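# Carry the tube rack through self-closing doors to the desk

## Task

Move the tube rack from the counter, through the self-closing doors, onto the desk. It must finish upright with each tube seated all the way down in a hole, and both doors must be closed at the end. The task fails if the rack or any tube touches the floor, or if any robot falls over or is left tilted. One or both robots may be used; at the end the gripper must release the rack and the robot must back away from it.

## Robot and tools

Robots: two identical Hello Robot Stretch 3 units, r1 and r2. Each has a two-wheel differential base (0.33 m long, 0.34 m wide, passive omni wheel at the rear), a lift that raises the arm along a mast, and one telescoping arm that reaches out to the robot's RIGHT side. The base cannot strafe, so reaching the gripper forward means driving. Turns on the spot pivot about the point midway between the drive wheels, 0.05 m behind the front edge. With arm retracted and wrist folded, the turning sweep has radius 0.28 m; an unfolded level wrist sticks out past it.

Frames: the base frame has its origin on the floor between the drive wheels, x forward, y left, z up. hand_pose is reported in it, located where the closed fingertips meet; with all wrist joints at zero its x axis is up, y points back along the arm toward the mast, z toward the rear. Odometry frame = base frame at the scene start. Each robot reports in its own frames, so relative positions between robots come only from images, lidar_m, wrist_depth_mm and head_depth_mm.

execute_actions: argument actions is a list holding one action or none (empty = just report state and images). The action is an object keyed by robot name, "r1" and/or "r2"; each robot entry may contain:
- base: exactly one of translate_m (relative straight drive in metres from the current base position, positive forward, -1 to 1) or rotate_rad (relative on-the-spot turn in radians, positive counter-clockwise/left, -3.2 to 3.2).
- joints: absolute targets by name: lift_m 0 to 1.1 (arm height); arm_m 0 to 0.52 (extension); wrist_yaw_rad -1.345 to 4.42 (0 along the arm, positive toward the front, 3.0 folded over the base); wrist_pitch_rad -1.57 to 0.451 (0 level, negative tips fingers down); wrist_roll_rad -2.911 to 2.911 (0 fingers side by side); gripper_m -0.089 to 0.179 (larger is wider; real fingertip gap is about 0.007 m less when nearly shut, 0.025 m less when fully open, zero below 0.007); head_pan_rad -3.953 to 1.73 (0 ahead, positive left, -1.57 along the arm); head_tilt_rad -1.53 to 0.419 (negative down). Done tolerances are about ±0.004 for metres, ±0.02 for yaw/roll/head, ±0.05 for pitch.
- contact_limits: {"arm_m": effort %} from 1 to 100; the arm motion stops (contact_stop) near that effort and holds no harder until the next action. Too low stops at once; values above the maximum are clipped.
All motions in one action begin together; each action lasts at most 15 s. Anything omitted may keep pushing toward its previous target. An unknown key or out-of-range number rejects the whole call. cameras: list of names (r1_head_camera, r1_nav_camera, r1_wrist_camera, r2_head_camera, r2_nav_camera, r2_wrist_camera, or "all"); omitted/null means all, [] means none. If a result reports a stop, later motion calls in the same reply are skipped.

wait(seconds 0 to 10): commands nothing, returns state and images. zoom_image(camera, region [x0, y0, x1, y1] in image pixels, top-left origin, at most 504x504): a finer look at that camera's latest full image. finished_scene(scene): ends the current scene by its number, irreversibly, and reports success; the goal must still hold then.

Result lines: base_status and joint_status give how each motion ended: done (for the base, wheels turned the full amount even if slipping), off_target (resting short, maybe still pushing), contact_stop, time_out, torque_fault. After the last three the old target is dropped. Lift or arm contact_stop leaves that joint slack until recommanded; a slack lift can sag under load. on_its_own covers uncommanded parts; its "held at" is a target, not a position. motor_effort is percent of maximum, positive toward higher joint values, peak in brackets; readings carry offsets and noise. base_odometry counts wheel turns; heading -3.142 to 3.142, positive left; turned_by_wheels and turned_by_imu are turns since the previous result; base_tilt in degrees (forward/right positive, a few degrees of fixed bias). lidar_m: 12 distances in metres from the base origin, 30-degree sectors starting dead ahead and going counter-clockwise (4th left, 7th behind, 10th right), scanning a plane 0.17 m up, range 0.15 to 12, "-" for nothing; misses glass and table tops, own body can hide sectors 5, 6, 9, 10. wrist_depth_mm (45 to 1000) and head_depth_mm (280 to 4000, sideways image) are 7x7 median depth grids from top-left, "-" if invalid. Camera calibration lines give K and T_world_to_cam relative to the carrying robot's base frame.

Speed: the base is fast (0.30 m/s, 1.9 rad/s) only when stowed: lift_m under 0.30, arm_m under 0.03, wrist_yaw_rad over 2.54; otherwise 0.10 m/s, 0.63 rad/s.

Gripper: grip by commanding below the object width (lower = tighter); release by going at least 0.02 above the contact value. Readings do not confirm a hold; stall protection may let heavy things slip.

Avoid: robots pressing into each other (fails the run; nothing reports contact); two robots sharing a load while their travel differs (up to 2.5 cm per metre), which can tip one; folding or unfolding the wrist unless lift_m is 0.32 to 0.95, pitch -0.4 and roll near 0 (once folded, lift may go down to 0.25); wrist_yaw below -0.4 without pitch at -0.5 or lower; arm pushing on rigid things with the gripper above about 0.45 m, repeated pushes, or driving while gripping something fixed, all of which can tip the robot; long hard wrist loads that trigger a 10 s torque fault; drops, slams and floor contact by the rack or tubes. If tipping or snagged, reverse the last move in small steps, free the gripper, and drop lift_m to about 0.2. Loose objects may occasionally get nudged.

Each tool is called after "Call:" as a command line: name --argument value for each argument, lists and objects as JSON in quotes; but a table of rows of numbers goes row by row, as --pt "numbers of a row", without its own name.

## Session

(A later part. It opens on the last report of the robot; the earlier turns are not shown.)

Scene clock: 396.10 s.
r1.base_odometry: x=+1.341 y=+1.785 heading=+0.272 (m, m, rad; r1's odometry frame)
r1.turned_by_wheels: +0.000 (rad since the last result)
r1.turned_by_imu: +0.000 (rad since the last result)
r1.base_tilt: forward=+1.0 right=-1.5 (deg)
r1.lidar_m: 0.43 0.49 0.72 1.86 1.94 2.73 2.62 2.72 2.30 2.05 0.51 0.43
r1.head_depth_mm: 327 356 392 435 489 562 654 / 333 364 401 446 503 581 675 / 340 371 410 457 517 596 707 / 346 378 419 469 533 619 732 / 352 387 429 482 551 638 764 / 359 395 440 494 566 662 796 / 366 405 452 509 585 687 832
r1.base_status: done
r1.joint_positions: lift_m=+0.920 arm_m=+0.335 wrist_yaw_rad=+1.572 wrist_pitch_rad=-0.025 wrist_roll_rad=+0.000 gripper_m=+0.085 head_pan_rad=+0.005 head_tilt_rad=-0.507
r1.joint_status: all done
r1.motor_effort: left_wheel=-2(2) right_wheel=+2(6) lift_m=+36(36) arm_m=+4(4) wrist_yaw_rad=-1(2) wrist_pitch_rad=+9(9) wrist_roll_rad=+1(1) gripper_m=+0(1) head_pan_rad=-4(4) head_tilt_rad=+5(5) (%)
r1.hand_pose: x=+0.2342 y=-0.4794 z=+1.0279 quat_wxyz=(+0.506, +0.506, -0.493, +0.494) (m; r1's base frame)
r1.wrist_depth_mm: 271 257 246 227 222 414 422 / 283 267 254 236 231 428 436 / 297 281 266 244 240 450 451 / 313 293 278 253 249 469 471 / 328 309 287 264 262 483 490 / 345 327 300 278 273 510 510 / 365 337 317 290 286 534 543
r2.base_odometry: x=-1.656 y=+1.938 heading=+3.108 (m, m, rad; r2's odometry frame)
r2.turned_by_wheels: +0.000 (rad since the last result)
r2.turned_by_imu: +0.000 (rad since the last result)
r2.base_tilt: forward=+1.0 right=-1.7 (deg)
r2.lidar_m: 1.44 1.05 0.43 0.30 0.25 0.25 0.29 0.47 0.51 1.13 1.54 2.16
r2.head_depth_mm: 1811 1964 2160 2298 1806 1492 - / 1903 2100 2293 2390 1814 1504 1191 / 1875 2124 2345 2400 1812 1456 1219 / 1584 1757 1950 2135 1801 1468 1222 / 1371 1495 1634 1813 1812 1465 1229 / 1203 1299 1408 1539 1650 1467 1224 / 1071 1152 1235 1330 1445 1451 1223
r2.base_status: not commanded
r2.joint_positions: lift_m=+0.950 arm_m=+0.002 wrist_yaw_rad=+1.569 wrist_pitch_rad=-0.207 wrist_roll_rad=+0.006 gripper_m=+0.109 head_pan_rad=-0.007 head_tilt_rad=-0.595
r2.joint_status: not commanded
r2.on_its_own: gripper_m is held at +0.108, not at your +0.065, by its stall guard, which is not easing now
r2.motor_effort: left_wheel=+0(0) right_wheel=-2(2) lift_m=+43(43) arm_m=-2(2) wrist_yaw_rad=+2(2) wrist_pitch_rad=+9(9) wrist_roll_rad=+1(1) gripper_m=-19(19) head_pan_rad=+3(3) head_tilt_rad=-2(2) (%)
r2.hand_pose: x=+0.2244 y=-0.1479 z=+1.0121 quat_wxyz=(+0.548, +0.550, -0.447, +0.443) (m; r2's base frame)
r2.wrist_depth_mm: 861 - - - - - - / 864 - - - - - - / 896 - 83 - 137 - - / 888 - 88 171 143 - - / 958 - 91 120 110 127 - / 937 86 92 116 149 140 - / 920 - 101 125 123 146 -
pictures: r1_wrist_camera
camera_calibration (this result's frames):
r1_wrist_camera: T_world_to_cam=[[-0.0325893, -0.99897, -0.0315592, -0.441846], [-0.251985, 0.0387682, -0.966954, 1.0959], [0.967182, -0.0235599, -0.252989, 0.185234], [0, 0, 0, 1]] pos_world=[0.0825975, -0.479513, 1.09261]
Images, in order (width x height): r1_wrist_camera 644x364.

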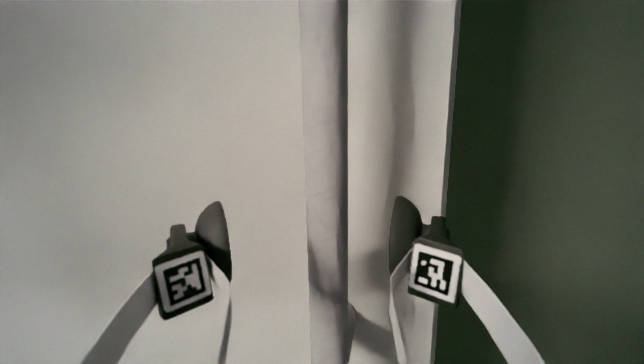

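Call:
execute_actions --actions '[{"r1":{"base":{"translate_m":0.065},"joints":{"lift_m":0.96}}}]' --cameras '["r1_wrist_camera"]'

Scene clock: 404.50 s.
r1.base_odometry: x=+1.404 y=+1.803 heading=+0.272 (m, m, rad; r1's odometry frame)
r1.turned_by_wheels: +0.000 (rad since the last result)
r1.turned_by_imu: -0.001 (rad since the last result)
r1.base_tilt: forward=+0.9 right=-1.4 (deg)
r1.lidar_m: 0.37 0.42 0.63 1.71 1.95 2.80 2.69 2.78 2.30 1.79 0.43 0.37
r1.head_depth_mm: - 297 327 363 409 466 545 / 286 303 334 371 421 481 565 / 287 309 342 381 432 498 586 / 290 316 349 391 444 514 609 / 294 323 357 401 457 532 637 / 299 330 366 413 473 552 662 / 306 337 375 424 488 573 691
r1.base_status: done
r1.joint_positions: lift_m=+0.960 arm_m=+0.335 wrist_yaw_rad=+1.572 wrist_pitch_rad=-0.024 wrist_roll_rad=+0.000 gripper_m=+0.085 head_pan_rad=+0.005 head_tilt_rad=-0.507
r1.joint_status: all done
r1.motor_effort: left_wheel=-2(3) right_wheel=+2(6) lift_m=+36(39) arm_m=+4(4) wrist_yaw_rad=-1(1) wrist_pitch_rad=+9(9) wrist_roll_rad=+0(0) gripper_m=+1(1) head_pan_rad=-3(3) head_tilt_rad=+4(4) (%)
r1.hand_pose: x=+0.2342 y=-0.4794 z=+1.0681 quat_wxyz=(+0.506, +0.506, -0.493, +0.494) (m; r1's base frame)
r1.wrist_depth_mm: 201 192 182 104 165 162 359 / 210 200 189 108 171 361 369 / 220 209 197 113 177 375 381 / 230 218 205 117 184 394 404 / 242 230 213 123 193 409 417 / 255 243 223 129 203 429 438 / 268 252 235 135 207 446 456
r2.base_odometry: x=-1.656 y=+1.938 heading=+3.108 (m, m, rad; r2's odometry frame)
r2.turned_by_wheels: +0.000 (rad since the last result)
r2.turned_by_imu: +0.000 (rad since the last result)
r2.base_tilt: forward=+0.9 right=-1.6 (deg)
r2.lidar_m: 1.44 1.05 0.43 0.30 0.25 0.25 0.29 0.47 0.51 1.13 1.54 2.16
r2.head_depth_mm: 1807 1972 2148 2279 1815 1502 - / 1887 2090 2314 2387 1796 1502 1194 / 1886 2112 2368 2380 1799 1458 1219 / 1585 1743 1952 2114 1814 1462 1222 / 1369 1490 1635 1816 1812 1464 1224 / 1200 1300 1405 1532 1644 1460 1227 / 1079 1149 1234 1338 1448 1447 1226
r2.base_status: not commanded
r2.joint_positions: lift_m=+0.950 arm_m=+0.002 wrist_yaw_rad=+1.569 wrist_pitch_rad=-0.207 wrist_roll_rad=+0.006 gripper_m=+0.109 head_pan_rad=-0.007 head_tilt_rad=-0.595
r2.joint_status: not commanded
r2.on_its_own: gripper_m is held at +0.108, not at your +0.065, by its stall guard, which is not easing now
r2.motor_effort: left_wheel=+0(0) right_wheel=-2(2) lift_m=+43(43) arm_m=-2(2) wrist_yaw_rad=+2(2) wrist_pitch_rad=+9(9) wrist_roll_rad=+1(1) gripper_m=-19(19) head_pan_rad=+3(2) head_tilt_rad=-2(2) (%)
r2.hand_pose: x=+0.2244 y=-0.1479 z=+1.0121 quat_wxyz=(+0.548, +0.550, -0.447, +0.443) (m; r2's base frame)
r2.wrist_depth_mm: 843 - - - - - - / 871 - - - - - - / 894 - 83 - 137 - - / 907 - 88 170 144 - - / 925 - 91 121 110 127 - / 997 86 92 116 148 140 - / 932 - 100 125 124 145 -
pictures: r1_wrist_camera
camera_calibration (this result's frames):
r1_wrist_camera: T_world_to_cam=[[-0.032558, -0.99897, -0.0315921, -0.440547], [-0.251042, 0.0387692, -0.9672, 1.13487], [0.967429, -0.0235591, -0.252046, 0.194323], [0, 0, 0, 1]] pos_world=[0.082564, -0.479513, 1.13271]
Images, in order (width x height): r1_wrist_camera 644x364.

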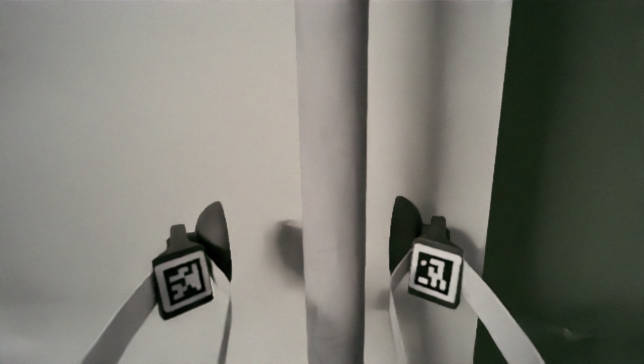

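Call:
execute_actions --actions '[{"r1":{"joints":{"gripper_m":-0.02}}}]' --cameras '[]'

Call:
execute_actions --actions '[{"r1":{"base":{"translate_m":-0.17},"joints":{"arm_m":0.27}}}]' --cameras '[]'

Call:
execute_actions --actions '[{"r1":{"base":{"translate_m":-0.17},"joints":{"arm_m":0.18}}}]' --cameras '[]'

Call:
execute_actions --actions '[{"r1":{"base":{"translate_m":-0.13},"joints":{"arm_m":0.08,"wrist_yaw_rad":1.65}}}]' --cameras '["r1_nav_camera","r2_nav_camera"]'

Scene clock: 410.77 s.
r1.base_odometry: x=+1.404 y=+1.803 heading=+0.271 (m, m, rad; r1's odometry frame)
r1.turned_by_wheels: +0.000 (rad since the last result)
r1.turned_by_imu: -0.001 (rad since the last result)
r1.base_tilt: forward=+0.8 right=-1.5 (deg)
r1.lidar_m: 0.37 0.42 0.64 1.71 1.95 2.79 2.69 2.78 2.30 1.79 0.43 0.37
r1.head_depth_mm: - 297 327 362 408 467 545 / 286 303 334 372 420 482 563 / 288 309 341 381 432 498 588 / 290 316 350 392 444 516 608 / 294 322 358 402 458 534 635 / 299 329 366 413 473 554 664 / 305 337 376 424 489 572 693
r1.base_status: not commanded
r1.joint_positions: lift_m=+0.960 arm_m=+0.335 wrist_yaw_rad=+1.545 wrist_pitch_rad=-0.024 wrist_roll_rad=+0.000 gripper_m=-0.019 head_pan_rad=+0.005 head_tilt_rad=-0.507
r1.joint_status: all done
r1.on_its_own: wrist_yaw_rad is at rest, and its effort (+21) is outside its rest range (-12 to +12)
r1.motor_effort: left_wheel=-5(5) right_wheel=+5(5) lift_m=+35(36) arm_m=+1(4) wrist_yaw_rad=+21(21) wrist_pitch_rad=+9(8) wrist_roll_rad=+1(1) gripper_m=-21(93) head_pan_rad=-4(4) head_tilt_rad=+5(5) (%)
r1.hand_pose: x=+0.2341 y=-0.4865 z=+1.0681 quat_wxyz=(+0.513, +0.499, -0.500, +0.487) (m; r1's base frame)
r1.wrist_depth_mm: 195 187 179 105 165 356 365 / 203 195 186 109 172 369 381 / 213 203 193 114 177 389 392 / 223 212 202 118 184 400 413 / 233 222 212 121 191 422 430 / 246 234 222 127 197 440 442 / 259 246 230 173 209 461 470
r2.base_odometry: x=-1.656 y=+1.938 heading=+3.108 (m, m, rad; r2's odometry frame)
r2.turned_by_wheels: +0.000 (rad since the last result)
r2.turned_by_imu: +0.000 (rad since the last result)
r2.base_tilt: forward=+0.9 right=-1.6 (deg)
r2.lidar_m: 1.44 1.05 0.43 0.30 0.25 0.25 0.29 0.47 0.51 1.13 1.54 2.15
r2.head_depth_mm: 1810 1967 2158 2270 1805 1493 - / 1892 2082 2301 2371 1804 1496 1190 / 1895 2115 2357 2389 1814 1462 1221 / 1588 1754 1947 2122 1810 1455 1224 / 1364 1488 1641 1818 1813 1457 1220 / 1200 1305 1402 1532 1649 1468 1225 / 1074 1146 1227 1331 1446 1453 1228
r2.base_status: not commanded
r2.joint_positions: lift_m=+0.950 arm_m=+0.002 wrist_yaw_rad=+1.569 wrist_pitch_rad=-0.207 wrist_roll_rad=+0.006 gripper_m=+0.109 head_pan_rad=-0.007 head_tilt_rad=-0.595
r2.joint_status: not commanded
r2.on_its_own: gripper_m is held at +0.108, not at your +0.065, by its stall guard, which is not easing now
r2.motor_effort: left_wheel=+0(0) right_wheel=-2(2) lift_m=+43(43) arm_m=-2(2) wrist_yaw_rad=+1(1) wrist_pitch_rad=+9(9) wrist_roll_rad=+1(1) gripper_m=-19(19) head_pan_rad=+3(3) head_tilt_rad=-2(2) (%)
r2.hand_pose: x=+0.2244 y=-0.1479 z=+1.0121 quat_wxyz=(+0.548, +0.550, -0.447, +0.443) (m; r2's base frame)
r2.wrist_depth_mm: 856 - - - - - - / 900 - - - - - - / 867 - 83 - 137 - - / 914 - 88 170 143 - - / 935 - 91 120 110 127 - / 963 86 93 116 149 141 - / 907 - 101 125 124 146 -
pictures: none
No camera images: the call's "cameras" was empty. Leave "cameras" out to get every camera's image.

Scene clock: 413.60 s.
r1.base_odometry: x=+1.240 y=+1.757 heading=+0.272 (m, m, rad; r1's odometry frame)
r1.turned_by_wheels: +0.000 (rad since the last result)
r1.turned_by_imu: -0.002 (rad since the last result)
r1.base_tilt: forward=+0.9 right=-1.5 (deg)
r1.lidar_m: 0.43 0.56 0.87 1.87 1.95 2.62 2.52 2.61 2.31 2.22 0.45 0.42
r1.head_depth_mm: 328 355 389 430 480 545 625 / 341 371 407 451 507 579 674 / 353 385 426 474 537 619 729 / 368 403 447 502 572 665 792 / 383 422 471 530 612 718 866 / 400 444 496 568 655 783 960 / 418 466 525 603 709 853 1019
r1.base_status: done
r1.joint_positions: lift_m=+0.960 arm_m=+0.270 wrist_yaw_rad=+1.546 wrist_pitch_rad=-0.023 wrist_roll_rad=+0.000 gripper_m=-0.019 head_pan_rad=+0.005 head_tilt_rad=-0.507
r1.joint_status: all done
r1.on_its_own: wrist_yaw_rad is held at +1.521, not at your +1.570, by its stall guard, which is still easing
r1.motor_effort: left_wheel=+5(18) right_wheel=-9(17) lift_m=+36(36) arm_m=-2(17) wrist_yaw_rad=-21(67) wrist_pitch_rad=+9(9) wrist_roll_rad=+0(1) gripper_m=-20(24) head_pan_rad=-4(3) head_tilt_rad=+5(5) (%)
r1.hand_pose: x=+0.2342 y=-0.4215 z=+1.0682 quat_wxyz=(+0.512, +0.500, -0.500, +0.488) (m; r1's base frame)
r1.wrist_depth_mm: 245 218 193 106 157 148 528 / 259 229 202 109 163 154 548 / 278 240 211 114 169 159 573 / 296 253 221 118 174 573 595 / 315 267 237 122 180 603 624 / 338 284 - 127 184 643 658 / 364 310 253 136 200 661 690
r2.base_odometry: x=-1.656 y=+1.938 heading=+3.108 (m, m, rad; r2's odometry frame)
r2.turned_by_wheels: +0.000 (rad since the last result)
r2.turned_by_imu: +0.000 (rad since the last result)
r2.base_tilt: forward=+0.9 right=-1.7 (deg)
r2.lidar_m: 1.44 1.05 0.43 0.34 0.33 0.33 0.42 0.51 0.51 1.13 1.54 2.15
r2.head_depth_mm: 1805 1966 2169 2273 1809 1494 - / 1913 2092 2317 2378 1806 1495 1194 / 1884 2107 2366 2396 1805 1453 1215 / 1581 1754 1951 2133 1815 1460 1223 / 1367 1496 1638 1810 1823 1461 1228 / 1199 1299 1405 1544 1647 1465 1226 / 1077 1148 1227 1326 1449 1447 1227
r2.base_status: not commanded
r2.joint_positions: lift_m=+0.950 arm_m=+0.002 wrist_yaw_rad=+1.569 wrist_pitch_rad=-0.207 wrist_roll_rad=+0.006 gripper_m=+0.109 head_pan_rad=-0.007 head_tilt_rad=-0.595
r2.joint_status: not commanded
r2.on_its_own: gripper_m is held at +0.108, not at your +0.065, by its stall guard, which is not easing now
r2.motor_effort: left_wheel=+0(0) right_wheel=-2(2) lift_m=+43(43) arm_m=-2(2) wrist_yaw_rad=+0(0) wrist_pitch_rad=+9(9) wrist_roll_rad=+1(1) gripper_m=-19(20) head_pan_rad=+3(1) head_tilt_rad=-2(2) (%)
r2.hand_pose: x=+0.2244 y=-0.1479 z=+1.0121 quat_wxyz=(+0.548, +0.550, -0.447, +0.443) (m; r2's base frame)
r2.wrist_depth_mm: 860 - - - - - - / 855 - - - - - - / 868 - 83 - 137 - - / 889 - 88 170 144 - - / 926 - 91 120 110 127 - / 938 86 93 115 149 141 - / 912 - 101 125 123 146 -
pictures: none
No camera images: the call's "cameras" was empty. Leave "cameras" out to get every camera's image.

Scene clock: 417.33 s.
r1.base_odometry: x=+1.076 y=+1.711 heading=+0.273 (m, m, rad; r1's odometry frame)
r1.turned_by_wheels: +0.001 (rad since the last result)
r1.turned_by_imu: +0.018 (rad since the last result)
r1.base_tilt: forward=+0.9 right=-1.5 (deg)
r1.lidar_m: 0.46 0.72 1.12 1.87 1.97 2.43 2.35 2.44 2.29 2.21 0.42 0.42
r1.head_depth_mm: 352 381 414 455 502 565 640 / 374 406 445 492 549 622 716 / 400 436 481 537 607 695 819 / 427 471 524 590 676 790 951 / 462 511 575 659 762 913 1120 / 501 562 635 740 868 1071 1266 / 546 619 712 838 987 1141 1284
r1.base_status: done
r1.joint_positions: lift_m=+0.960 arm_m=+0.180 wrist_yaw_rad=+1.591 wrist_pitch_rad=-0.021 wrist_roll_rad=+0.000 gripper_m=-0.019 head_pan_rad=+0.005 head_tilt_rad=-0.507
r1.joint_status: all done
r1.on_its_own: wrist_yaw_rad is held at +1.521, not at your +1.570, by its stall guard, which is still easing; right_wheel is at rest, and its effort (-24) is outside its rest range (-18 to +18)
r1.motor_effort: left_wheel=+13(19) right_wheel=-24(27) lift_m=+36(36) arm_m=+6(12) wrist_yaw_rad=-58(68) wrist_pitch_rad=+7(9) wrist_roll_rad=+1(1) gripper_m=-26(26) head_pan_rad=-4(4) head_tilt_rad=+4(5) (%)
r1.hand_pose: x=+0.2343 y=-0.3194 z=+1.0689 quat_wxyz=(+0.501, +0.510, -0.489, +0.500) (m; r1's base frame)
r1.wrist_depth_mm: 461 305 226 165 149 127 651 / 510 327 237 171 153 130 670 / 574 353 251 178 158 135 702 / 639 382 264 183 164 141 735 / 740 410 289 124 168 147 748 / 775 457 275 130 169 154 778 / 824 559 320 205 190 162 818
r2.base_odometry: x=-1.656 y=+1.938 heading=+3.108 (m, m, rad; r2's odometry frame)
r2.turned_by_wheels: +0.000 (rad since the last result)
r2.turned_by_imu: +0.000 (rad since the last result)
r2.base_tilt: forward=+1.1 right=-1.7 (deg)
r2.lidar_m: 1.44 1.05 0.43 0.38 0.38 0.41 0.64 0.51 0.51 1.13 1.53 2.15
r2.head_depth_mm: 1810 1958 2158 2269 1804 1501 - / 1908 2083 2276 2375 1804 1490 1192 / 1892 2113 2377 2388 1810 1456 1218 / 1584 1749 1949 2136 1809 1465 1221 / 1368 1498 1635 1820 1828 1461 1222 / 1202 1302 1404 1540 1643 1463 1225 / 1078 1151 1233 1330 1447 1453 1231
r2.base_status: not commanded
r2.joint_positions: lift_m=+0.950 arm_m=+0.002 wrist_yaw_rad=+1.569 wrist_pitch_rad=-0.207 wrist_roll_rad=+0.006 gripper_m=+0.109 head_pan_rad=-0.007 head_tilt_rad=-0.595
r2.joint_status: not commanded
r2.on_its_own: gripper_m is held at +0.108, not at your +0.065, by its stall guard, which is not easing now
r2.motor_effort: left_wheel=+0(0) right_wheel=-1(2) lift_m=+43(43) arm_m=-2(2) wrist_yaw_rad=+0(1) wrist_pitch_rad=+9(9) wrist_roll_rad=+1(1) gripper_m=-19(20) head_pan_rad=+3(3) head_tilt_rad=-2(2) (%)
r2.hand_pose: x=+0.2244 y=-0.1479 z=+1.0121 quat_wxyz=(+0.548, +0.550, -0.447, +0.443) (m; r2's base frame)
r2.wrist_depth_mm: 824 - - - - - - / 861 - - - - - - / 888 - 83 - 137 - - / 936 - 88 170 143 - - / 945 - 91 121 110 127 - / 957 86 93 116 149 141 - / 913 - 101 125 124 145 -
pictures: none
No camera images: the call's "cameras" was empty. Leave "cameras" out to get every camera's image.

Scene clock: 420.17 s.
r1.base_odometry: x=+0.951 y=+1.676 heading=+0.274 (m, m, rad; r1's odometry frame)
r1.turned_by_wheels: +0.001 (rad since the last result)
r1.turned_by_imu: +0.012 (rad since the last result)
r1.base_tilt: forward=+1.9 right=-1.5 (deg)
r1.lidar_m: 0.43 0.87 1.32 1.88 1.98 2.29 2.22 2.31 2.28 2.22 0.35 0.35
r1.head_depth_mm: 317 341 369 404 445 496 560 / 345 374 409 451 503 570 656 / 379 414 458 513 580 667 792 / 421 465 521 590 685 813 993 / 475 531 604 701 832 1023 1245 / 538 612 714 853 1066 1316 1306 / 629 731 869 1009 1165 1355 1311
r1.base_status: done
r1.joint_positions: lift_m=+0.960 arm_m=+0.080 wrist_yaw_rad=+1.690 wrist_pitch_rad=-0.005 wrist_roll_rad=+0.000 gripper_m=-0.019 head_pan_rad=+0.005 head_tilt_rad=-0.506
r1.joint_status: wrist_yaw_rad off_target (ended at +1.690, target +1.650); the others done
r1.on_its_own: right_wheel is at rest, and its effort (-20) is outside its rest range (-18 to +18); wrist_yaw_rad is at rest, and its effort (-33) is outside its rest range (-12 to +12)
r1.motor_effort: left_wheel=+5(15) right_wheel=-20(30) lift_m=+36(36) arm_m=+4(8) wrist_yaw_rad=-33(62) wrist_pitch_rad=+2(8) wrist_roll_rad=+1(1) gripper_m=-21(26) head_pan_rad=-4(4) head_tilt_rad=+4(5) (%)
r1.hand_pose: x=+0.2330 y=-0.1942 z=+1.0730 quat_wxyz=(+0.471, +0.530, -0.468, +0.528) (m; r1's base frame)
r1.wrist_depth_mm: 828 790 328 175 147 115 97 / 870 830 352 180 151 118 101 / 895 860 377 187 156 120 106 / 950 901 412 129 160 123 110 / - 951 506 126 165 126 118 / - - - 131 162 129 131 / - - 524 141 187 133 847
r2.base_odometry: x=-1.656 y=+1.938 heading=+3.108 (m, m, rad; r2's odometry frame)
r2.turned_by_wheels: +0.000 (rad since the last result)
r2.turned_by_imu: +0.000 (rad since the last result)
r2.base_tilt: forward=+1.1 right=-1.6 (deg)
r2.lidar_m: 1.44 1.05 0.43 0.41 0.41 0.50 3.05 0.51 0.51 1.13 1.53 2.15
r2.head_depth_mm: 1806 1956 2165 2286 1813 1504 - / 1911 2093 2300 2397 1817 1500 1187 / 1893 2092 2373 2380 1806 1449 1221 / 1585 1751 1955 2152 1823 1461 1224 / 1361 1495 1637 1810 1807 1466 1223 / 1201 1299 1406 1533 1644 1466 1220 / 1075 1149 1234 1330 1442 1449 1223
r2.base_status: not commanded
r2.joint_positions: lift_m=+0.950 arm_m=+0.002 wrist_yaw_rad=+1.569 wrist_pitch_rad=-0.207 wrist_roll_rad=+0.006 gripper_m=+0.109 head_pan_rad=-0.007 head_tilt_rad=-0.595
r2.joint_status: not commanded
r2.on_its_own: gripper_m is held at +0.108, not at your +0.065, by its stall guard, which is not easing now
r2.motor_effort: left_wheel=+0(0) right_wheel=-2(2) lift_m=+43(43) arm_m=-3(3) wrist_yaw_rad=+1(2) wrist_pitch_rad=+9(9) wrist_roll_rad=+1(1) gripper_m=-19(20) head_pan_rad=+2(2) head_tilt_rad=-2(2) (%)
r2.hand_pose: x=+0.2244 y=-0.1479 z=+1.0121 quat_wxyz=(+0.548, +0.550, -0.447, +0.443) (m; r2's base frame)
r2.wrist_depth_mm: 845 - - - - - - / 887 - - - - - - / 892 - 83 - 136 - - / 907 - 88 171 143 - - / 947 - 91 120 110 127 - / 949 86 92 116 148 140 - / 935 - 101 125 124 145 -
pictures: r1_nav_camera (sideways: a quarter turn counterclockwise sets it upright), r2_nav_camera (sideways: a quarter turn counterclockwise sets it upright)
camera_calibration (this result's frames):
r1_nav_camera: T_world_to_cam=[[0.514708, -0.0524234, 0.855762, -1.07195], [-0.0492614, -0.998288, -0.0315256, 0.0886577], [0.855949, -0.0259296, -0.516409, 0.622766], [0, 0, 0, 1]] pos_world=[0.0230541, 0.0484585, 1.24173]
r2_nav_camera: T_world_to_cam=[[0.551219, 0.00486074, 0.834347, -1.05191], [-0.00768028, -0.999911, 0.0108993, 0.0435268], [0.834325, -0.0124159, -0.551133, 0.671578], [0, 0, 0, 1]] pos_world=[0.0198528, 0.0569742, 1.24731]
Images, in order (width x height): r1_nav_camera 672x504, r2_nav_camera 672x504.

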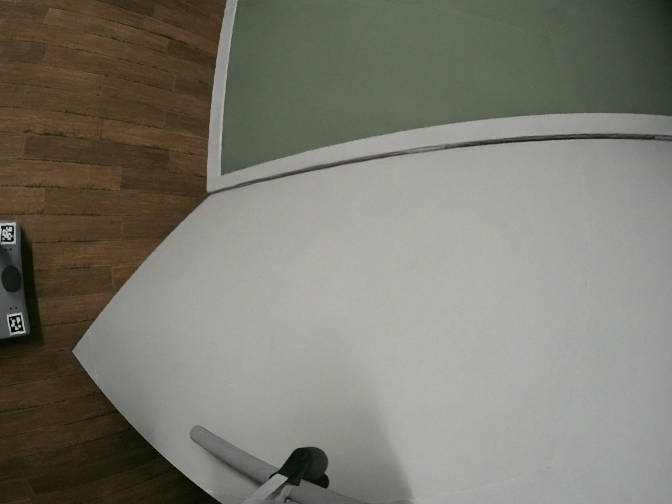

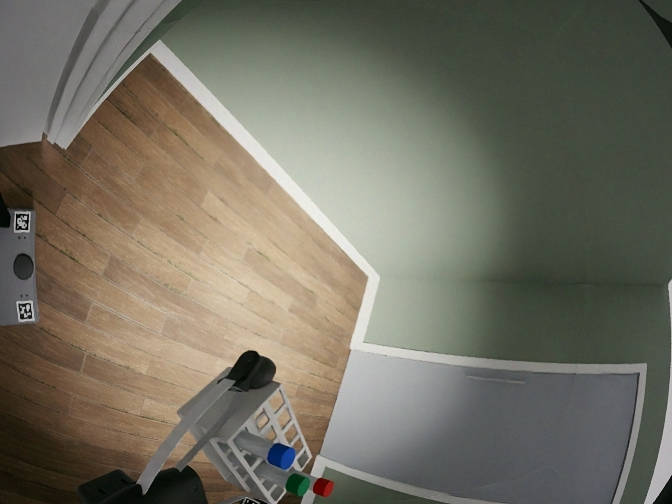

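Call:
execute_actions --actions '[{"r1":{"base":{"translate_m":-0.08},"joints":{"arm_m":0.0,"wrist_yaw_rad":1.75}},"r2":{"base":{"translate_m":-0.3}}}]' --cameras '["r1_nav_camera","r2_nav_camera"]'

Scene clock: 429.03 s.
r1.base_odometry: x=+0.874 y=+1.655 heading=+0.274 (m, m, rad; r1's odometry frame)
r1.turned_by_wheels: +0.000 (rad since the last result)
r1.turned_by_imu: -0.003 (rad since the last result)
r1.base_tilt: forward=+3.3 right=-1.6 (deg)
r1.lidar_m: 0.37 0.97 1.43 1.88 1.98 2.21 2.15 2.25 2.28 2.22 1.37 0.28
r1.head_depth_mm: - - 297 319 351 - 431 / 287 304 332 366 409 469 531 / 316 346 383 429 489 566 674 / 362 402 452 520 609 732 919 / 422 478 553 656 803 1036 1236 / 507 591 709 889 1184 1428 1282 / 640 773 942 1103 1272 1438 1289
r1.base_status: done
r1.joint_positions: lift_m=+0.960 arm_m=+0.000 wrist_yaw_rad=+1.767 wrist_pitch_rad=+0.015 wrist_roll_rad=+0.000 gripper_m=-0.019 head_pan_rad=+0.005 head_tilt_rad=-0.506
r1.joint_status: all done
r1.on_its_own: wrist_yaw_rad is at rest, and its effort (-13) is outside its rest range (-12 to +12)
r1.motor_effort: left_wheel=-1(6) right_wheel=-13(20) lift_m=+35(36) arm_m=-1(7) wrist_yaw_rad=-13(37) wrist_pitch_rad=-5(7) wrist_roll_rad=+1(1) gripper_m=-19(21) head_pan_rad=-3(4) head_tilt_rad=+4(4) (%)
r1.hand_pose: x=+0.2303 y=-0.0951 z=+1.0782 quat_wxyz=(+0.445, +0.543, -0.453, +0.550) (m; r1's base frame)
r1.wrist_depth_mm: 963 902 659 114 151 109 85 / 986 942 748 117 155 111 87 / - 994 876 121 160 113 88 / - - 954 125 164 115 89 / - - - 127 164 118 93 / - - - 133 159 121 97 / - - - 192 194 124 102
r2.base_odometry: x=-1.356 y=+1.928 heading=+3.108 (m, m, rad; r2's odometry frame)
r2.turned_by_wheels: +0.000 (rad since the last result)
r2.turned_by_imu: -0.002 (rad since the last result)
r2.base_tilt: forward=+1.1 right=-1.6 (deg)
r2.lidar_m: 1.65 0.59 0.43 0.41 0.41 0.55 2.84 2.05 0.36 0.36 1.33 2.41
r2.head_depth_mm: 2013 2216 2437 2377 1800 1502 - / 2138 2328 2584 2394 1811 1497 1194 / 2177 2416 2691 2397 1823 1466 1228 / 1829 2026 2248 2323 1806 1453 1222 / 1585 1718 1875 2097 1815 1463 1222 / 1386 1488 1620 1765 1785 1467 1226 / 1236 1327 1423 1541 1647 1468 1228
r2.base_status: done
r2.joint_positions: lift_m=+0.950 arm_m=+0.002 wrist_yaw_rad=+1.569 wrist_pitch_rad=-0.207 wrist_roll_rad=+0.006 gripper_m=+0.109 head_pan_rad=-0.007 head_tilt_rad=-0.595
r2.joint_status: not commanded
r2.on_its_own: gripper_m is held at +0.108, not at your +0.065, by its stall guard, which is not easing now
r2.motor_effort: left_wheel=+0(4) right_wheel=+0(4) lift_m=+43(43) arm_m=-1(2) wrist_yaw_rad=+2(2) wrist_pitch_rad=+9(9) wrist_roll_rad=+1(1) gripper_m=-20(19) head_pan_rad=+3(3) head_tilt_rad=-2(2) (%)
r2.hand_pose: x=+0.2244 y=-0.1479 z=+1.0121 quat_wxyz=(+0.548, +0.550, -0.447, +0.443) (m; r2's base frame)
r2.wrist_depth_mm: - - - - - - - / 996 - - - - - - / - - 83 - 136 - - / - - 87 171 144 - - / - - 91 120 110 127 - / - 86 93 116 149 140 - / - - 101 125 123 145 -
pictures: r1_nav_camera (sideways: a quarter turn counterclockwise sets it upright), r2_nav_camera (sideways: a quarter turn counterclockwise sets it upright)
camera_calibration (this result's frames):
r1_nav_camera: T_world_to_cam=[[0.514704, -0.0524233, 0.855764, -1.07196], [-0.0492611, -0.998288, -0.0315259, 0.088658], [0.855952, -0.0259293, -0.516405, 0.622761], [0, 0, 0, 1]] pos_world=[0.0230543, 0.0484585, 1.24173]
r2_nav_camera: T_world_to_cam=[[0.551219, 0.00486072, 0.834346, -1.05191], [-0.00768032, -0.999911, 0.0108993, 0.0435268], [0.834325, -0.012416, -0.551133, 0.671578], [0, 0, 0, 1]] pos_world=[0.0198528, 0.0569742, 1.24731]
Images, in order (width x height): r1_nav_camera 672x504, r2_nav_camera 672x504.

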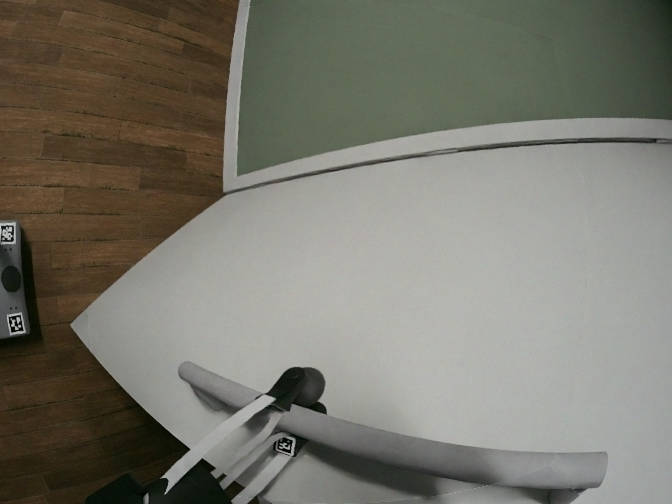

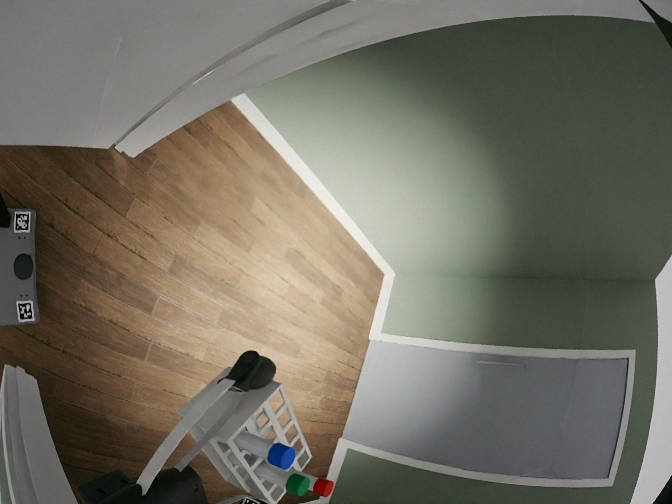

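Call:
execute_actions --actions '[{"r1":{"base":{"translate_m":0.1},"joints":{"arm_m":0.08,"wrist_yaw_rad":1.68}}}]' --cameras '[]'

Call:
execute_actions --actions '[{"r1":{"base":{"translate_m":0.12},"joints":{"arm_m":0.17,"wrist_yaw_rad":1.6}}}]' --cameras '[]'

Call:
execute_actions --actions '[{"r1":{"base":{"translate_m":0.1},"joints":{"arm_m":0.23,"wrist_yaw_rad":1.57}}}]' --cameras '["r1_nav_camera","r2_nav_camera"]'

Scene clock: 435.57 s.
r1.base_odometry: x=+0.971 y=+1.682 heading=+0.274 (m, m, rad; r1's odometry frame)
r1.turned_by_wheels: +0.000 (rad since the last result)
r1.turned_by_imu: +0.000 (rad since the last result)
r1.base_tilt: forward=+0.8 right=-1.5 (deg)
r1.lidar_m: 0.41 0.85 1.30 1.88 1.98 2.31 2.24 2.35 2.28 2.22 0.33 0.33
r1.head_depth_mm: 316 338 367 399 438 485 544 / 344 373 407 446 496 556 637 / 379 412 455 507 570 652 761 / 420 464 516 582 672 791 955 / 473 529 599 692 814 1002 1241 / 539 614 708 848 1050 1276 1315 / 630 733 867 1009 1153 1326 1327
r1.base_status: done
r1.joint_positions: lift_m=+0.960 arm_m=+0.080 wrist_yaw_rad=+1.736 wrist_pitch_rad=-0.020 wrist_roll_rad=+0.000 gripper_m=-0.019 head_pan_rad=+0.005 head_tilt_rad=-0.506
r1.joint_status: wrist_yaw_rad off_target (ended at +1.736, target +1.680); the others done
r1.on_its_own: wrist_yaw_rad is held at +1.731, not at your +1.680, by its stall guard, which is not easing now
r1.motor_effort: left_wheel=+0(9) right_wheel=-5(16) lift_m=+34(34) arm_m=+6(14) wrist_yaw_rad=-5(42) wrist_pitch_rad=+8(8) wrist_roll_rad=+1(1) gripper_m=-18(23) head_pan_rad=-3(4) head_tilt_rad=+4(4) (%)
r1.hand_pose: x=+0.2308 y=-0.1824 z=+1.0690 quat_wxyz=(+0.463, +0.544, -0.451, +0.535) (m; r1's base frame)
r1.wrist_depth_mm: 870 823 382 108 152 117 95 / 932 862 411 113 156 119 97 / 943 901 441 117 160 122 99 / 979 939 487 122 166 125 104 / - 972 634 125 167 128 108 / - - 831 130 161 131 113 / - - 603 141 193 134 119
r2.base_odometry: x=-1.356 y=+1.928 heading=+3.108 (m, m, rad; r2's odometry frame)
r2.turned_by_wheels: +0.000 (rad since the last result)
r2.turned_by_imu: +0.000 (rad since the last result)
r2.base_tilt: forward=+1.0 right=-1.6 (deg)
r2.lidar_m: 1.66 0.59 0.40 0.36 0.36 0.44 2.84 2.06 0.36 0.35 1.33 2.42
r2.head_depth_mm: 2028 2223 2426 2400 1809 1496 - / 2135 2350 2580 2396 1811 1498 1194 / 2158 2398 2712 2390 1808 1459 1219 / 1842 2026 2266 2310 1821 1461 1224 / 1579 1712 1884 2088 1819 1459 1228 / 1394 1491 1615 1761 1773 1463 1224 / 1239 1322 1418 1544 1648 1466 1225
r2.base_status: not commanded
r2.joint_positions: lift_m=+0.950 arm_m=+0.002 wrist_yaw_rad=+1.569 wrist_pitch_rad=-0.207 wrist_roll_rad=+0.006 gripper_m=+0.109 head_pan_rad=-0.007 head_tilt_rad=-0.595
r2.joint_status: not commanded
r2.on_its_own: gripper_m is held at +0.108, not at your +0.065, by its stall guard, which is not easing now
r2.motor_effort: left_wheel=+0(0) right_wheel=+0(0) lift_m=+43(43) arm_m=-2(2) wrist_yaw_rad=+1(1) wrist_pitch_rad=+9(9) wrist_roll_rad=+1(1) gripper_m=-20(19) head_pan_rad=+2(3) head_tilt_rad=-2(2) (%)
r2.hand_pose: x=+0.2244 y=-0.1479 z=+1.0121 quat_wxyz=(+0.548, +0.550, -0.447, +0.443) (m; r2's base frame)
r2.wrist_depth_mm: 958 - - - - - - / 983 - - - - - - / - - 83 - 137 - - / - - 88 170 143 - - / - - 91 120 110 127 - / - 86 93 115 149 141 - / - - 101 125 124 145 -
pictures: none
No camera images: the call's "cameras" was empty. Leave "cameras" out to get every camera's image.

Scene clock: 437.73 s.
r1.base_odometry: x=+1.086 y=+1.714 heading=+0.274 (m, m, rad; r1's odometry frame)
r1.turned_by_wheels: -0.001 (rad since the last result)
r1.turned_by_imu: +0.000 (rad since the last result)
r1.base_tilt: forward=+0.8 right=-1.5 (deg)
r1.lidar_m: 0.46 0.73 1.12 1.87 1.97 2.43 2.36 2.47 2.29 2.22 0.43 0.42
r1.head_depth_mm: 356 385 420 460 510 570 651 / 379 411 449 497 556 631 726 / 404 442 486 541 611 705 825 / 432 477 528 596 683 795 955 / 465 517 580 659 766 915 1131 / 505 565 644 741 878 1083 1265 / 552 622 716 848 971 1145 1287
r1.base_status: done
r1.joint_positions: lift_m=+0.960 arm_m=+0.170 wrist_yaw_rad=+1.556 wrist_pitch_rad=-0.021 wrist_roll_rad=+0.001 gripper_m=-0.019 head_pan_rad=+0.005 head_tilt_rad=-0.506
r1.joint_status: wrist_yaw_rad off_target (ended at +1.556, target +1.600); the others done
r1.on_its_own: wrist_yaw_rad is at rest, and its effort (+36) is outside its rest range (-12 to +12)
r1.motor_effort: left_wheel=-9(10) right_wheel=+12(17) lift_m=+35(34) arm_m=-2(11) wrist_yaw_rad=+36(39) wrist_pitch_rad=+8(8) wrist_roll_rad=+0(1) gripper_m=-22(22) head_pan_rad=-4(3) head_tilt_rad=+4(4) (%)
r1.hand_pose: x=+0.2343 y=-0.3188 z=+1.0689 quat_wxyz=(+0.509, +0.502, -0.498, +0.491) (m; r1's base frame)
r1.wrist_depth_mm: 404 295 227 105 155 134 648 / 441 311 238 110 160 137 683 / 487 334 249 113 165 142 697 / 537 357 263 118 171 145 727 / 603 385 289 122 173 150 764 / 684 418 317 127 175 157 794 / 762 472 299 135 195 162 837
r2.base_odometry: x=-1.356 y=+1.928 heading=+3.108 (m, m, rad; r2's odometry frame)
r2.turned_by_wheels: +0.000 (rad since the last result)
r2.turned_by_imu: +0.000 (rad since the last result)
r2.base_tilt: forward=+1.0 right=-1.7 (deg)
r2.lidar_m: 1.65 0.59 0.33 0.26 0.26 0.28 0.43 2.05 0.36 0.36 1.33 2.42
r2.head_depth_mm: 2021 2209 2416 2385 1801 1496 - / 2151 2346 2600 2382 1810 1504 1196 / 2167 2424 2697 2410 1802 1457 1220 / 1820 2026 2274 2323 1817 1461 1222 / 1574 1723 1881 2087 1813 1465 1220 / 1387 1496 1626 1765 1784 1468 1223 / 1233 1327 1416 1537 1648 1468 1222
r2.base_status: not commanded
r2.joint_positions: lift_m=+0.950 arm_m=+0.002 wrist_yaw_rad=+1.569 wrist_pitch_rad=-0.207 wrist_roll_rad=+0.006 gripper_m=+0.109 head_pan_rad=-0.007 head_tilt_rad=-0.595
r2.joint_status: not commanded
r2.on_its_own: gripper_m is held at +0.108, not at your +0.065, by its stall guard, which is not easing now
r2.motor_effort: left_wheel=+0(0) right_wheel=+0(0) lift_m=+43(43) arm_m=-2(2) wrist_yaw_rad=+1(1) wrist_pitch_rad=+9(9) wrist_roll_rad=+1(1) gripper_m=-19(20) head_pan_rad=+2(2) head_tilt_rad=-2(3) (%)
r2.hand_pose: x=+0.2244 y=-0.1479 z=+1.0121 quat_wxyz=(+0.548, +0.550, -0.447, +0.443) (m; r2's base frame)
r2.wrist_depth_mm: 998 - - - - - - / 989 - - - - - - / - - 83 - 137 - - / - - 88 171 143 - - / - - 91 120 110 127 - / - 86 93 115 149 140 - / - - 101 124 124 145 -
pictures: none
No camera images: the call's "cameras" was empty. Leave "cameras" out to get every camera's image.

Scene clock: 439.87 s.
r1.base_odometry: x=+1.182 y=+1.741 heading=+0.274 (m, m, rad; r1's odometry frame)
r1.turned_by_wheels: +0.000 (rad since the last result)
r1.turned_by_imu: -0.103 (rad since the last result)
r1.base_tilt: forward=+0.6 right=-1.6 (deg)
r1.lidar_m: 0.42 0.56 0.91 1.87 1.92 2.59 2.44 2.49 2.36 2.22 0.42 0.40
r1.head_depth_mm: 318 344 375 414 460 519 597 / 331 360 396 438 490 558 646 / 347 378 417 465 527 605 709 / 363 398 444 496 566 656 779 / 382 422 471 532 610 720 874 / 403 447 502 572 666 798 988 / 426 474 538 620 729 887 1094
r1.base_status: done
r1.joint_positions: lift_m=+0.960 arm_m=+0.229 wrist_yaw_rad=+1.661 wrist_pitch_rad=-0.023 wrist_roll_rad=-0.001 gripper_m=-0.019 head_pan_rad=+0.005 head_tilt_rad=-0.504
r1.joint_status: wrist_yaw_rad off_target (ended at +1.661, target +1.570); the others done
r1.on_its_own: arm_m is at rest, and its effort (+15) is outside its rest range (-14 to +14); wrist_yaw_rad is at rest, and its effort (-76) is outside its rest range (-12 to +12)
r1.motor_effort: left_wheel=+7(21) right_wheel=+0(28) lift_m=+34(35) arm_m=+15(14) wrist_yaw_rad=-76(76) wrist_pitch_rad=+8(10) wrist_roll_rad=+1(1) gripper_m=-25(25) head_pan_rad=-3(4) head_tilt_rad=+3(4) (%)
r1.hand_pose: x=+0.2332 y=-0.3509 z=+1.0683 quat_wxyz=(+0.484, +0.527, -0.470, +0.517) (m; r1's base frame)
r1.wrist_depth_mm: 337 259 208 163 150 133 603 / 364 276 219 169 154 138 631 / 391 291 229 175 161 144 649 / 430 311 242 127 165 150 669 / 474 335 263 122 170 156 704 / 524 365 255 127 173 162 720 / 588 418 289 138 191 753 762
r2.base_odometry: x=-1.356 y=+1.928 heading=+3.109 (m, m, rad; r2's odometry frame)
r2.turned_by_wheels: +0.000 (rad since the last result)
r2.turned_by_imu: +0.001 (rad since the last result)
r2.base_tilt: forward=+1.0 right=-1.7 (deg)
r2.lidar_m: 1.65 0.59 0.30 0.23 0.23 0.24 0.34 2.05 0.36 0.36 1.33 2.41
r2.head_depth_mm: 2031 2218 2424 2371 1809 1500 - / 2152 2354 2593 2372 1813 1493 1193 / 2148 2407 2682 2382 1810 1459 1221 / 1811 2017 2249 2311 1812 1460 1225 / 1576 1724 1875 2084 1818 1465 1227 / 1389 1488 1622 1768 1772 1464 1226 / 1236 1321 1420 1535 1641 1467 1224
r2.base_status: not commanded
r2.joint_positions: lift_m=+0.950 arm_m=+0.002 wrist_yaw_rad=+1.570 wrist_pitch_rad=-0.208 wrist_roll_rad=+0.006 gripper_m=+0.109 head_pan_rad=-0.007 head_tilt_rad=-0.595
r2.joint_status: not commanded
r2.on_its_own: gripper_m is held at +0.108, not at your +0.065, by its stall guard, which is not easing now
r2.motor_effort: left_wheel=+0(4) right_wheel=-13(19) lift_m=+42(43) arm_m=-1(1) wrist_yaw_rad=+1(2) wrist_pitch_rad=+9(10) wrist_roll_rad=+1(1) gripper_m=-19(19) head_pan_rad=+2(3) head_tilt_rad=-2(2) (%)
r2.hand_pose: x=+0.2244 y=-0.1477 z=+1.0119 quat_wxyz=(+0.548, +0.550, -0.447, +0.443) (m; r2's base frame)
r2.wrist_depth_mm: 938 - - - - - - / 971 - - - - - - / - - 84 - 138 - - / - - 89 173 144 - - / - - 91 121 110 127 - / - 86 93 115 149 140 - / - - 101 124 124 146 -
pictures: r1_nav_camera (sideways: a quarter turn counterclockwise sets it upright), r2_nav_camera (sideways: a quarter turn counterclockwise sets it upright)
camera_calibration (this result's frames):
r1_nav_camera: T_world_to_cam=[[0.512926, -0.0524334, 0.85683, -1.07334], [-0.0491968, -0.998288, -0.031639, 0.088805], [0.857022, -0.0259248, -0.514628, 0.620442], [0, 0, 0, 1]] pos_world=[0.0231792, 0.0484591, 1.24177]
r2_nav_camera: T_world_to_cam=[[0.551346, 0.00488731, 0.834262, -1.0518], [-0.00762886, -0.999911, 0.0108995, 0.0435263], [0.834242, -0.0123738, -0.55126, 0.671744], [0, 0, 0, 1]] pos_world=[0.0198417, 0.056975, 1.24731]
Images, in order (width x height): r1_nav_camera 672x504, r2_nav_camera 672x504.

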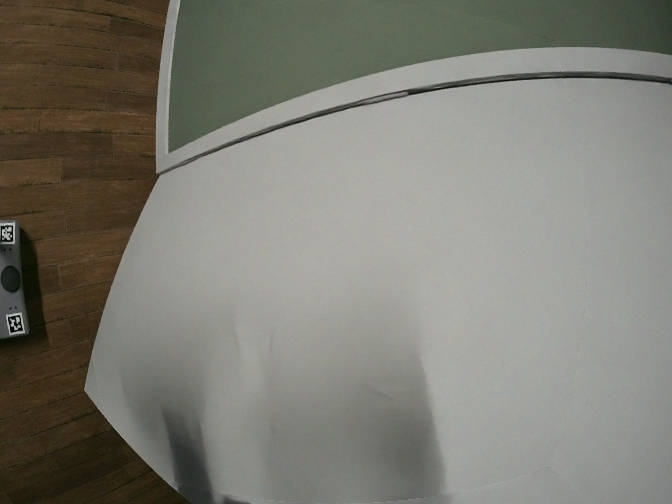

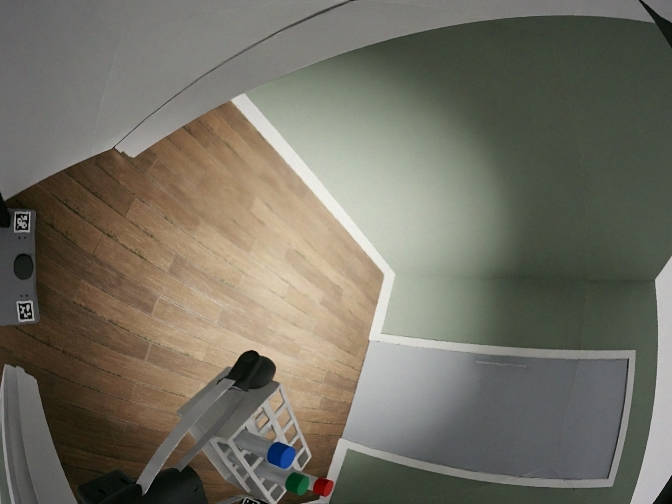

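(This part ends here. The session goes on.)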